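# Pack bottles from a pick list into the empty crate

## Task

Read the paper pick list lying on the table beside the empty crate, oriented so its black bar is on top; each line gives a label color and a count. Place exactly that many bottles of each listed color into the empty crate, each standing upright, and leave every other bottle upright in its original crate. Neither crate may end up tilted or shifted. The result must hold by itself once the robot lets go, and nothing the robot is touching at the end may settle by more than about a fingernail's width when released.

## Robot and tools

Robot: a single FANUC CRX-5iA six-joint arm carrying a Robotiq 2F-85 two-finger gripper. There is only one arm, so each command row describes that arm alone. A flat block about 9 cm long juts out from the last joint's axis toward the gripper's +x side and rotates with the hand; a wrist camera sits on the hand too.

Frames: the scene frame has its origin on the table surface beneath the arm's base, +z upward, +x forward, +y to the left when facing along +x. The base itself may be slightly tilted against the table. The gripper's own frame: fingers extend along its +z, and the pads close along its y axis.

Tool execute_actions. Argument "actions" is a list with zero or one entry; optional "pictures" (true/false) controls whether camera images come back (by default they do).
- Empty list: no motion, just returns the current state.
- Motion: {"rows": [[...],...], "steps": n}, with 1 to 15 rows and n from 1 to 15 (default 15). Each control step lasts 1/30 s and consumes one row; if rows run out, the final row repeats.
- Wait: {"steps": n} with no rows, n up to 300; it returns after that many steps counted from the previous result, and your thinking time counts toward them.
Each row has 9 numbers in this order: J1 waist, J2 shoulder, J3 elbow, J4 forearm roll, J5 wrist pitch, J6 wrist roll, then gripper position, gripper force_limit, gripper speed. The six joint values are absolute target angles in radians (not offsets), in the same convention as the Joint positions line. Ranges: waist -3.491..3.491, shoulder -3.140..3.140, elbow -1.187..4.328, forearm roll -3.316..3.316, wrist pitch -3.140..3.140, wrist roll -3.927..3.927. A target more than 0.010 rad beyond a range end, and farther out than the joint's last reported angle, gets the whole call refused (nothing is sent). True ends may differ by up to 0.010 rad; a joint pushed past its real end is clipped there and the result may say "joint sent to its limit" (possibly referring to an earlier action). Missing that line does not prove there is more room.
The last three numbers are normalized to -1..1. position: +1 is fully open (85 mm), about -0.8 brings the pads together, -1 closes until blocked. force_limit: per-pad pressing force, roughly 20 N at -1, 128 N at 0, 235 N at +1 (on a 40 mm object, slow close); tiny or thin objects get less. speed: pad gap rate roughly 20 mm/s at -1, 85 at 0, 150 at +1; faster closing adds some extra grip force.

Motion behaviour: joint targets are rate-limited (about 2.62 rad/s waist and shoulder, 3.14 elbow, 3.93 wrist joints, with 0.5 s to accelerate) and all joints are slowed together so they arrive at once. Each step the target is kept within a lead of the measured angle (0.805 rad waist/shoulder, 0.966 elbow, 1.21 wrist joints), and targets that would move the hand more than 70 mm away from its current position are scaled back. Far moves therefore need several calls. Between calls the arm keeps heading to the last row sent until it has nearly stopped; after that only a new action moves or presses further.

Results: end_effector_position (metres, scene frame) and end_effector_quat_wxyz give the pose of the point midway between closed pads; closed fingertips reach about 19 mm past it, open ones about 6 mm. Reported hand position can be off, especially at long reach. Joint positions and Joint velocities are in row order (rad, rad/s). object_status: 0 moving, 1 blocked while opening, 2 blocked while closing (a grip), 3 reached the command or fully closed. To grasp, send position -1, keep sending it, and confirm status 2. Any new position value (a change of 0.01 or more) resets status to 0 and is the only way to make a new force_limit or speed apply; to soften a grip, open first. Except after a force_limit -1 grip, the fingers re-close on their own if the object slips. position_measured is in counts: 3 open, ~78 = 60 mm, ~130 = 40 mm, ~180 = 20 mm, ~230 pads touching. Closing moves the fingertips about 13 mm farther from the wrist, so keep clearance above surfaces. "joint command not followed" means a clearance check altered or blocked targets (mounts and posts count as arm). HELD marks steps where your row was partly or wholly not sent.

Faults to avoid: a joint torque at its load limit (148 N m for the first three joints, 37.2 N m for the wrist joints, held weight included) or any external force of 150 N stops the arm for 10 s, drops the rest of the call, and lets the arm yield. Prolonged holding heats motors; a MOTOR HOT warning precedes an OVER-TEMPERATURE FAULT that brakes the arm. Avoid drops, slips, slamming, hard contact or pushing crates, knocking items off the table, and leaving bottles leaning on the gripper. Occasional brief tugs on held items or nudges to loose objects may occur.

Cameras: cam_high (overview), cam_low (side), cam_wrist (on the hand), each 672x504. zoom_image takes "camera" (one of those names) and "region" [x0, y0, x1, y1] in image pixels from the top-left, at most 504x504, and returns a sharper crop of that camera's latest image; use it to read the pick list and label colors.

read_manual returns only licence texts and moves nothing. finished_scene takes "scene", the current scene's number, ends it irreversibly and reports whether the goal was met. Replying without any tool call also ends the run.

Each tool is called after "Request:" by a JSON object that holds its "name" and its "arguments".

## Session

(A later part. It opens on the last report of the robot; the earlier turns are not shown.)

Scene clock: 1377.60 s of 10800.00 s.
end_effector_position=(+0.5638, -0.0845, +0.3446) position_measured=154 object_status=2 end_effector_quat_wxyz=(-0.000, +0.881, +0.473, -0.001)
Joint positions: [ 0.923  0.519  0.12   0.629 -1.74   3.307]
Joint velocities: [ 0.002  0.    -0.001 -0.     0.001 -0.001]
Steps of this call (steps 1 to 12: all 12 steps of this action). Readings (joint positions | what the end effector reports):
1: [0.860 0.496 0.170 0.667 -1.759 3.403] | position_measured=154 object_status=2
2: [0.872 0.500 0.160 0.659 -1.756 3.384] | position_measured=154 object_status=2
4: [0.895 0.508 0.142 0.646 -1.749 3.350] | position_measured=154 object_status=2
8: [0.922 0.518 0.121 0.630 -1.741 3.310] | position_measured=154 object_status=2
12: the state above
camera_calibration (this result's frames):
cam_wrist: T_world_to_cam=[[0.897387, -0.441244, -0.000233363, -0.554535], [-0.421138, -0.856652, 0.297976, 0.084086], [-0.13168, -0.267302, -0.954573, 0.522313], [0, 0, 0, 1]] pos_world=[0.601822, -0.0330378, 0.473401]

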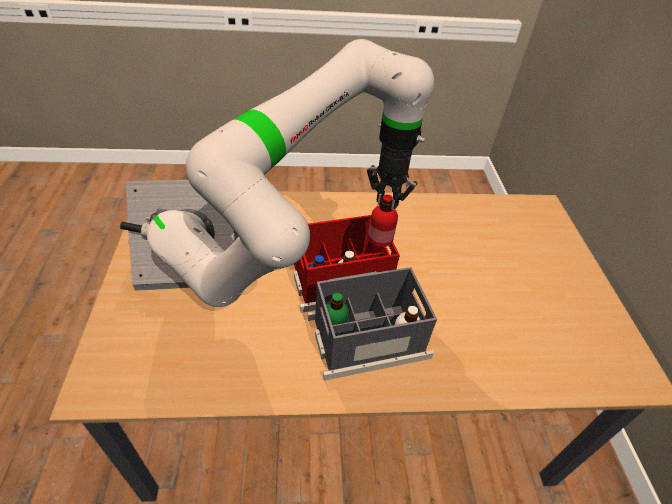

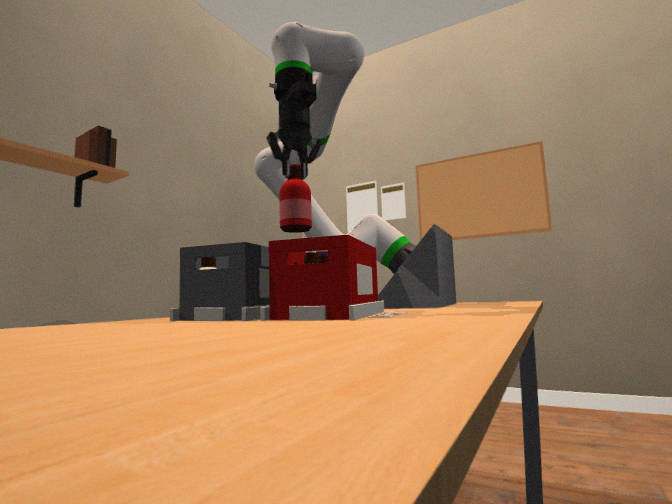

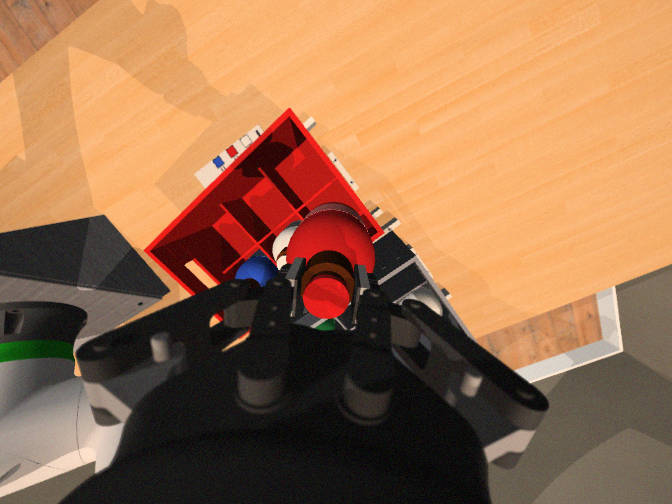

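Centred over the cell. Inserting, releasing and lifting clear.

Request:
{"name": "execute_actions", "arguments": {"actions": [{"rows": [[0.9228,0.5184,0.1179,0.6291,-1.7388,3.3067,-1,0.5,-0.4],[0.9208,0.5173,0.1129,0.6297,-1.7345,3.3060,-1,0.5,-0.4],[0.9175,0.5156,0.1046,0.6308,-1.7274,3.3047,-1,0.5,-0.4],[0.9129,0.5133,0.0934,0.6323,-1.7176,3.3030,-1,0.5,-0.4],[0.9070,0.5105,0.0793,0.6344,-1.7053,3.3007,-1,0.5,-0.4],[0.8999,0.5074,0.0628,0.6370,-1.6906,3.2981,-1,0.5,-0.4],[0.8916,0.5042,0.0443,0.6402,-1.6738,3.2950,-1,0.5,-0.4],[0.8822,0.5010,0.0240,0.6441,-1.6552,3.2915,-1,0.5,-0.4],[0.8719,0.4979,0.0025,0.6486,-1.6349,3.2876,-1,0.5,-0.4],[0.8606,0.4952,-0.0198,0.6539,-1.6134,3.2834,-1,0.5,-0.4],[0.8486,0.4929,-0.0425,0.6598,-1.5910,3.2790,-1,0.5,-0.4],[0.8360,0.4912,-0.0652,0.6664,-1.5679,3.2743,-1,0.5,-0.4],[0.8230,0.4901,-0.0875,0.6736,-1.5445,3.2695,-1,0.5,-0.4],[0.8097,0.4896,-0.1091,0.6813,-1.5212,3.2646,-1,0.5,-0.4],[0.7964,0.4898,-0.1297,0.6893,-1.4983,3.2597,-1,0.5,-0.4]], "steps": 15}], "pictures": false}}

Request:
{"name": "execute_actions", "arguments": {"actions": [{"rows": [[0.7832,0.4906,-0.1490,0.6975,-1.4761,3.2549,-1,0.5,-0.4],[0.7704,0.4918,-0.1668,0.7058,-1.4550,3.2503,-1,0.5,-0.4],[0.7582,0.4935,-0.1830,0.7140,-1.4352,3.2458,-1,0.5,-0.4],[0.7468,0.4955,-0.1974,0.7218,-1.4170,3.2417,-1,0.5,-0.4],[0.7364,0.4976,-0.2099,0.7290,-1.4008,3.2380,-1,0.5,-0.4],[0.7272,0.4997,-0.2206,0.7356,-1.3866,3.2347,-1,0.5,-0.4],[0.7195,0.5017,-0.2293,0.7412,-1.3747,3.2319,-1,0.5,-0.4],[0.7133,0.5033,-0.2361,0.7458,-1.3653,3.2296,-1,0.5,-0.4],[0.7092,0.5045,-0.2405,0.7489,-1.3591,3.2281,-1,0.5,-0.4],[0.7068,0.5052,-0.2430,0.7506,-1.3555,3.2273,-1,0.5,-0.4],[0.7056,0.5056,-0.2443,0.7515,-1.3537,3.2269,-1,0.5,-0.4],[0.7051,0.5057,-0.2448,0.7519,-1.3530,3.2267,-1,0.5,-0.4]], "steps": 15}], "pictures": true}}

Request:
{"name": "execute_actions", "arguments": {"actions": [{"rows": [[0.7051,0.5057,-0.2448,0.7519,-1.3530,3.2267,0.1,0.5,-0.4]], "steps": 10}], "pictures": true}}

Request:
{"name": "execute_actions", "arguments": {"actions": [{"rows": [[0.7063,0.5055,-0.2433,0.7511,-1.3549,3.2271,0.1,0.5,-0.4],[0.7098,0.5049,-0.2388,0.7487,-1.3606,3.2284,0.1,0.5,-0.4],[0.7155,0.5040,-0.2315,0.7448,-1.3697,3.2305,0.1,0.5,-0.4],[0.7231,0.5027,-0.2219,0.7396,-1.3818,3.2332,0.1,0.5,-0.4],[0.7322,0.5012,-0.2103,0.7334,-1.3963,3.2365,0.1,0.5,-0.4],[0.7423,0.4995,-0.1974,0.7265,-1.4124,3.2402,0.1,0.5,-0.4],[0.7530,0.4977,-0.1839,0.7193,-1.4295,3.2441,0.1,0.5,-0.4],[0.7636,0.4959,-0.1703,0.7120,-1.4465,3.2479,0.1,0.5,-0.4],[0.7737,0.4942,-0.1574,0.7051,-1.4626,3.2516,0.1,0.5,-0.4],[0.7828,0.4927,-0.1458,0.6989,-1.4771,3.2549,0.1,0.5,-0.4],[0.7904,0.4914,-0.1362,0.6937,-1.4892,3.2576,0.1,0.5,-0.4],[0.7961,0.4905,-0.1289,0.6898,-1.4983,3.2597,0.1,0.5,-0.4],[0.7996,0.4899,-0.1244,0.6874,-1.5040,3.2610,0.1,0.5,-0.4],[0.8008,0.4897,-0.1229,0.6866,-1.5059,3.2614,0.1,0.5,-0.4]], "steps": 15}], "pictures": true}}

Scene clock: 1423.40 s of 10800.00 s.
end_effector_position=(+0.5641, -0.0844, +0.2575) position_measured=154 object_status=2 end_effector_quat_wxyz=(+0.000, +0.881, +0.473, -0.001)
Joint positions: [ 0.833  0.492 -0.069  0.668 -1.563  3.273]
Joint velocities: [-0.365 -0.036 -0.629  0.198  0.652 -0.134]
Steps of this call (steps 1 to 15: the robot went on to your last target; steps 16 to 90: nothing new was sent; then 42.30 s passed at rest; steps 91 to 105: all 15 steps of this action). Readings (joint positions | what the end effector reports):
91: [0.924 0.519 0.119 0.629 -1.740 3.307] | position_measured=154 object_status=2
92: [0.923 0.519 0.118 0.629 -1.739 3.307] | position_measured=154 object_status=2
94: [0.920 0.517 0.109 0.630 -1.731 3.305] | position_measured=154 object_status=2
98: [0.901 0.508 0.066 0.637 -1.693 3.298] | position_measured=154 object_status=2
105: the state above

Scene clock: 1423.90 s of 10800.00 s.
end_effector_position=(+0.5636, -0.0844, +0.1518) position_measured=154 object_status=2 end_effector_quat_wxyz=(+0.000, +0.881, +0.473, -0.001)
Joint positions: [ 0.705  0.506 -0.245  0.752 -1.353  3.227]
Joint velocities: [-0.002  0.001 -0.004  0.     0.002 -0.001]
Steps of this call (steps 1 to 15: all 15 steps of this action). Readings (joint positions | what the end effector reports):
1: [0.820 0.491 -0.090 0.676 -1.541 3.269] | position_measured=154 object_status=2
2: [0.807 0.490 -0.111 0.683 -1.518 3.264] | position_measured=154 object_status=2
4: [0.781 0.491 -0.151 0.700 -1.473 3.254] | position_measured=154 object_status=2
8: [0.732 0.499 -0.214 0.732 -1.394 3.236] | position_measured=154 object_status=2
15: the state above
camera_calibration (this result's frames):
cam_wrist: T_world_to_cam=[[0.89745, -0.441115, 0.000120589, -0.554461], [-0.421137, -0.856723, 0.297773, 0.141456], [-0.131249, -0.267287, -0.954637, 0.338097], [0, 0, 0, 1]] pos_world=[0.601548, -0.0330232, 0.280705]

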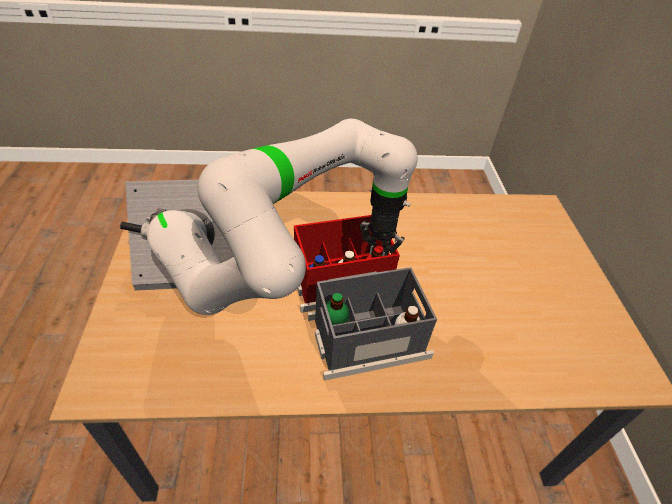

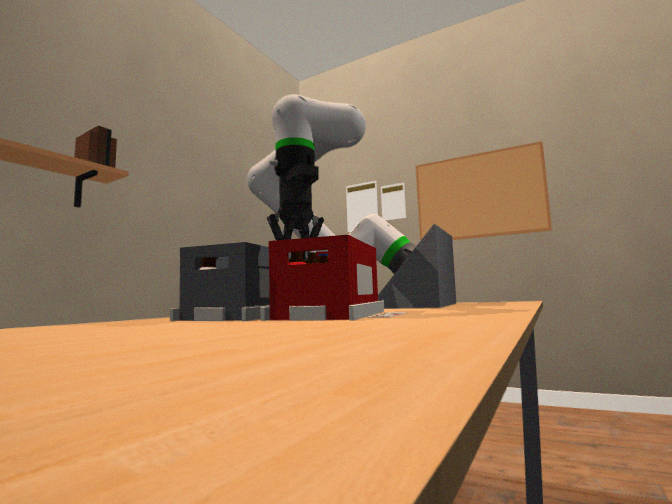

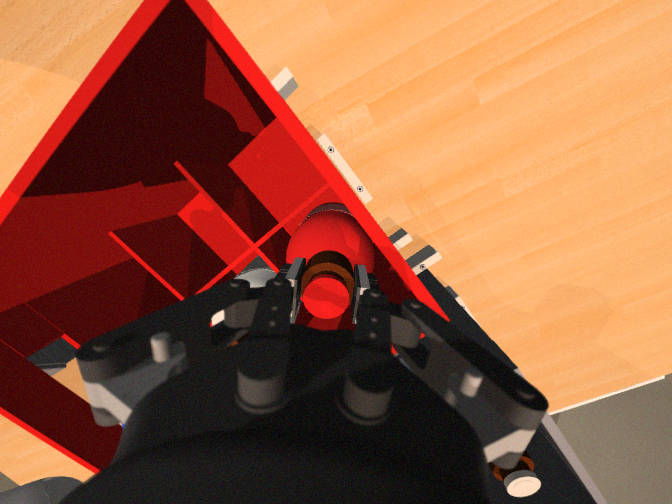

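Scene clock: 1424.23 s of 10800.00 s.
end_effector_position=(+0.5635, -0.0845, +0.1517) position_measured=119 object_status=0 end_effector_quat_wxyz=(+0.000, +0.881, +0.473, -0.001)
Joint positions: [ 0.705  0.506 -0.245  0.752 -1.353  3.227]
Joint velocities: [-0.001 -0.    -0.     0.    -0.     0.   ]
Steps of this call (steps 1 to 10: all 10 steps of this action). Readings (joint positions | what the end effector reports):
1: [0.705 0.506 -0.245 0.752 -1.353 3.227] | position_measured=154 object_status=0
2: [0.705 0.506 -0.245 0.752 -1.353 3.227] | position_measured=154 object_status=0
4: [0.705 0.506 -0.245 0.752 -1.353 3.227] | position_measured=146 object_status=0
8: [0.705 0.506 -0.245 0.752 -1.353 3.227] | position_measured=126 object_status=0
10: the state above
camera_calibration (this result's frames):
cam_wrist: T_world_to_cam=[[0.897458, -0.441099, 0.0000729947, -0.55445], [-0.421088, -0.856694, 0.297929, 0.141404], [-0.131354, -0.267409, -0.954588, 0.337986], [0, 0, 0, 1]] pos_world=[0.601535, -0.0330466, 0.280549]

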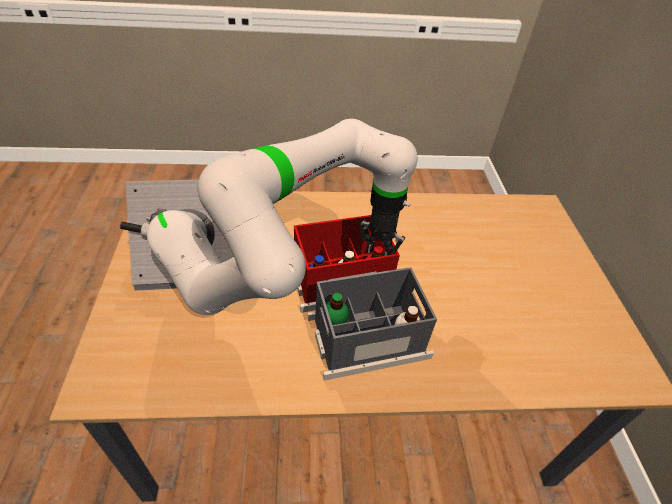

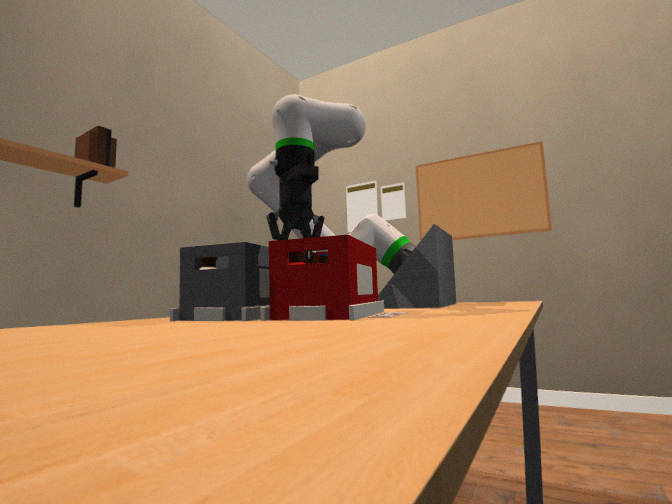

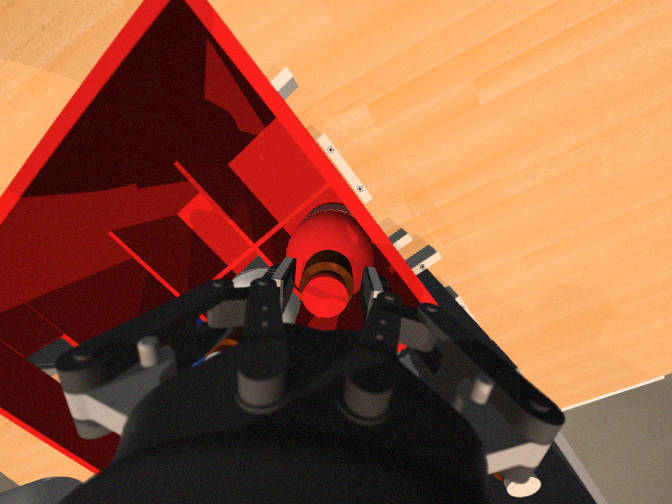

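Scene clock: 1424.73 s of 10800.00 s.
end_effector_position=(+0.5637, -0.0846, +0.2272) position_measured=117 object_status=3 end_effector_quat_wxyz=(+0.000, +0.881, +0.473, -0.001)
Joint positions: [ 0.799  0.49  -0.126  0.688 -1.502  3.261]
Joint velocities: [ 0.081 -0.013  0.1   -0.054 -0.128  0.028]
Steps of this call (steps 1 to 15: all 15 steps of this action). Readings (joint positions | what the end effector reports):
1: [0.705 0.506 -0.245 0.752 -1.353 3.227] | position_measured=118 object_status=0
2: [0.705 0.506 -0.244 0.752 -1.354 3.227] | position_measured=117 object_status=0
4: [0.712 0.505 -0.236 0.747 -1.365 3.229] | position_measured=117 object_status=0
8: [0.741 0.500 -0.198 0.727 -1.411 3.240] | position_measured=117 object_status=0
15: the state above
camera_calibration (this result's frames):
cam_wrist: T_world_to_cam=[[0.897211, -0.441602, 0.000344768, -0.554614], [-0.421597, -0.856334, 0.298241, 0.119176], [-0.131408, -0.26773, -0.954491, 0.410006], [0, 0, 0, 1]] pos_world=[0.601728, -0.0330926, 0.355995]

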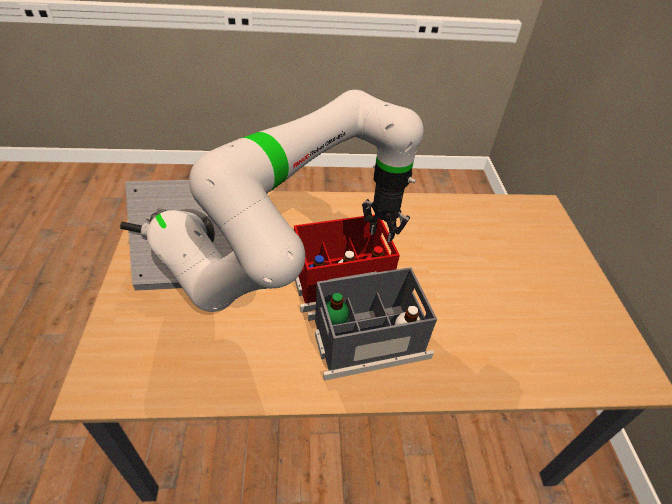

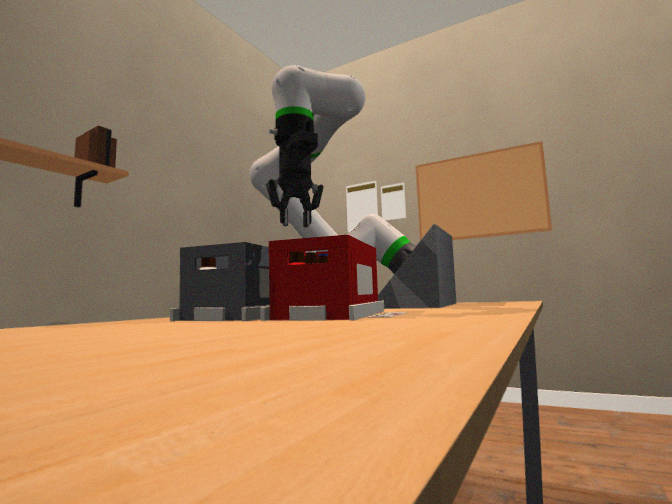

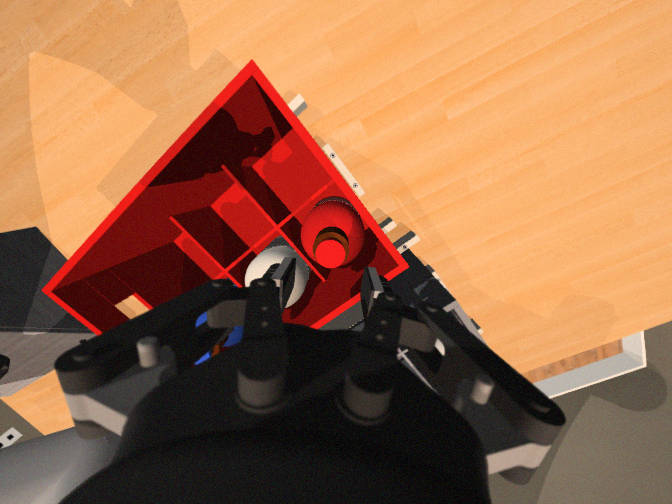

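Request:
{"name": "execute_actions", "arguments": {"actions": []}}

Scene clock: 1450.30 s of 10800.00 s.
end_effector_position=(+0.5636, -0.0845, +0.2288) position_measured=117 object_status=3 end_effector_quat_wxyz=(+0.000, +0.881, +0.473, -0.001)
Joint positions: [ 0.801  0.49  -0.123  0.687 -1.506  3.261]
Joint velocities: [ 0.001 -0.     0.     0.     0.     0.   ]
Steps of this call (steps 1 to 15: the robot went on to your last target; steps 16 to 90: nothing new was sent; then 22.57 s passed at rest). Readings (joint positions | what the end effector reports):
1: [0.800 0.490 -0.124 0.687 -1.505 3.261] | position_measured=117 object_status=3
2: [0.801 0.490 -0.123 0.687 -1.506 3.261] | position_measured=117 object_status=3
4: [0.801 0.490 -0.123 0.687 -1.506 3.261] | position_measured=117 object_status=3
8: [0.801 0.490 -0.123 0.687 -1.506 3.261] | position_measured=117 object_status=3
90: the state above
The arm was judged still, so your last target was given up. Only a new action makes it travel on or press farther. Fingers that are still opening or closing keep moving.
camera_calibration (this result's frames):
cam_wrist: T_world_to_cam=[[0.897263, -0.441496, -0.0000081809, -0.554392], [-0.421408, -0.856443, 0.298197, 0.118526], [-0.13166, -0.267558, -0.954504, 0.411713], [0, 0, 0, 1]] pos_world=[0.601589, -0.0330948, 0.357633]

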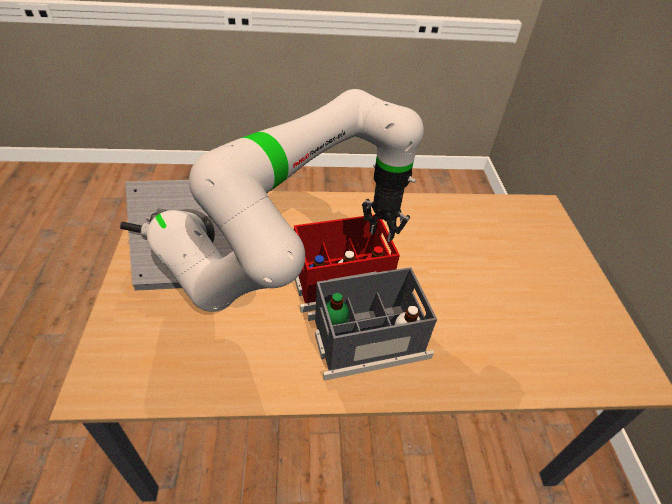

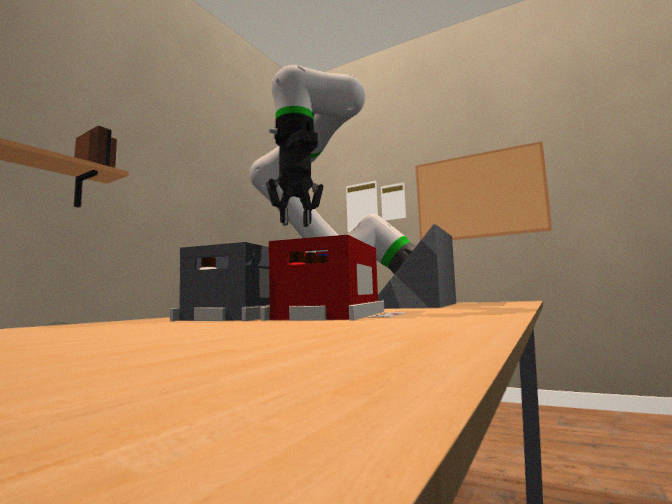

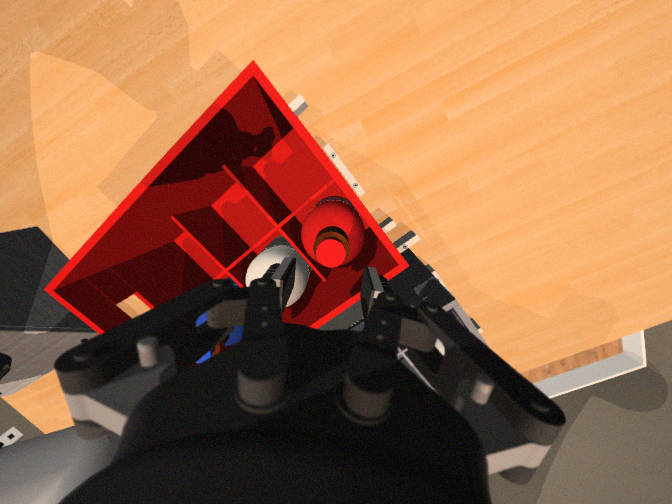

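Request:
{"name": "zoom_image", "arguments": {"camera": "cam_high", "region": [270, 190, 460, 390]}}

Region (270, 190, 460, 390) of cam_high's 672x504 image, scaled by 2.520, with more detail than that image has; it fills the left 479 columns of this view, and the rest is white.

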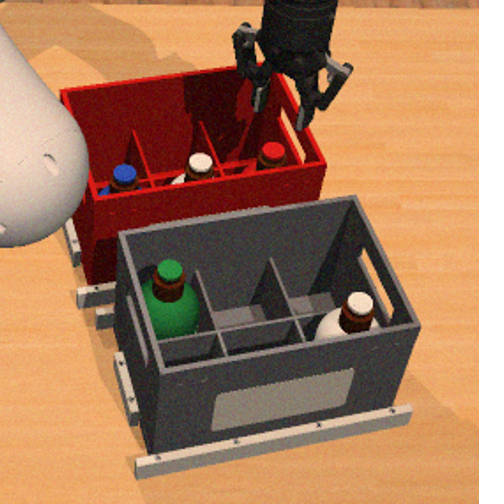

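Blue, white and red stand upright in the red crate, and the arm is clear of everything. Ending scene 1.

Request:
{"name": "finished_scene", "arguments": {"scene": 1}}

The scene is finished: the task was done.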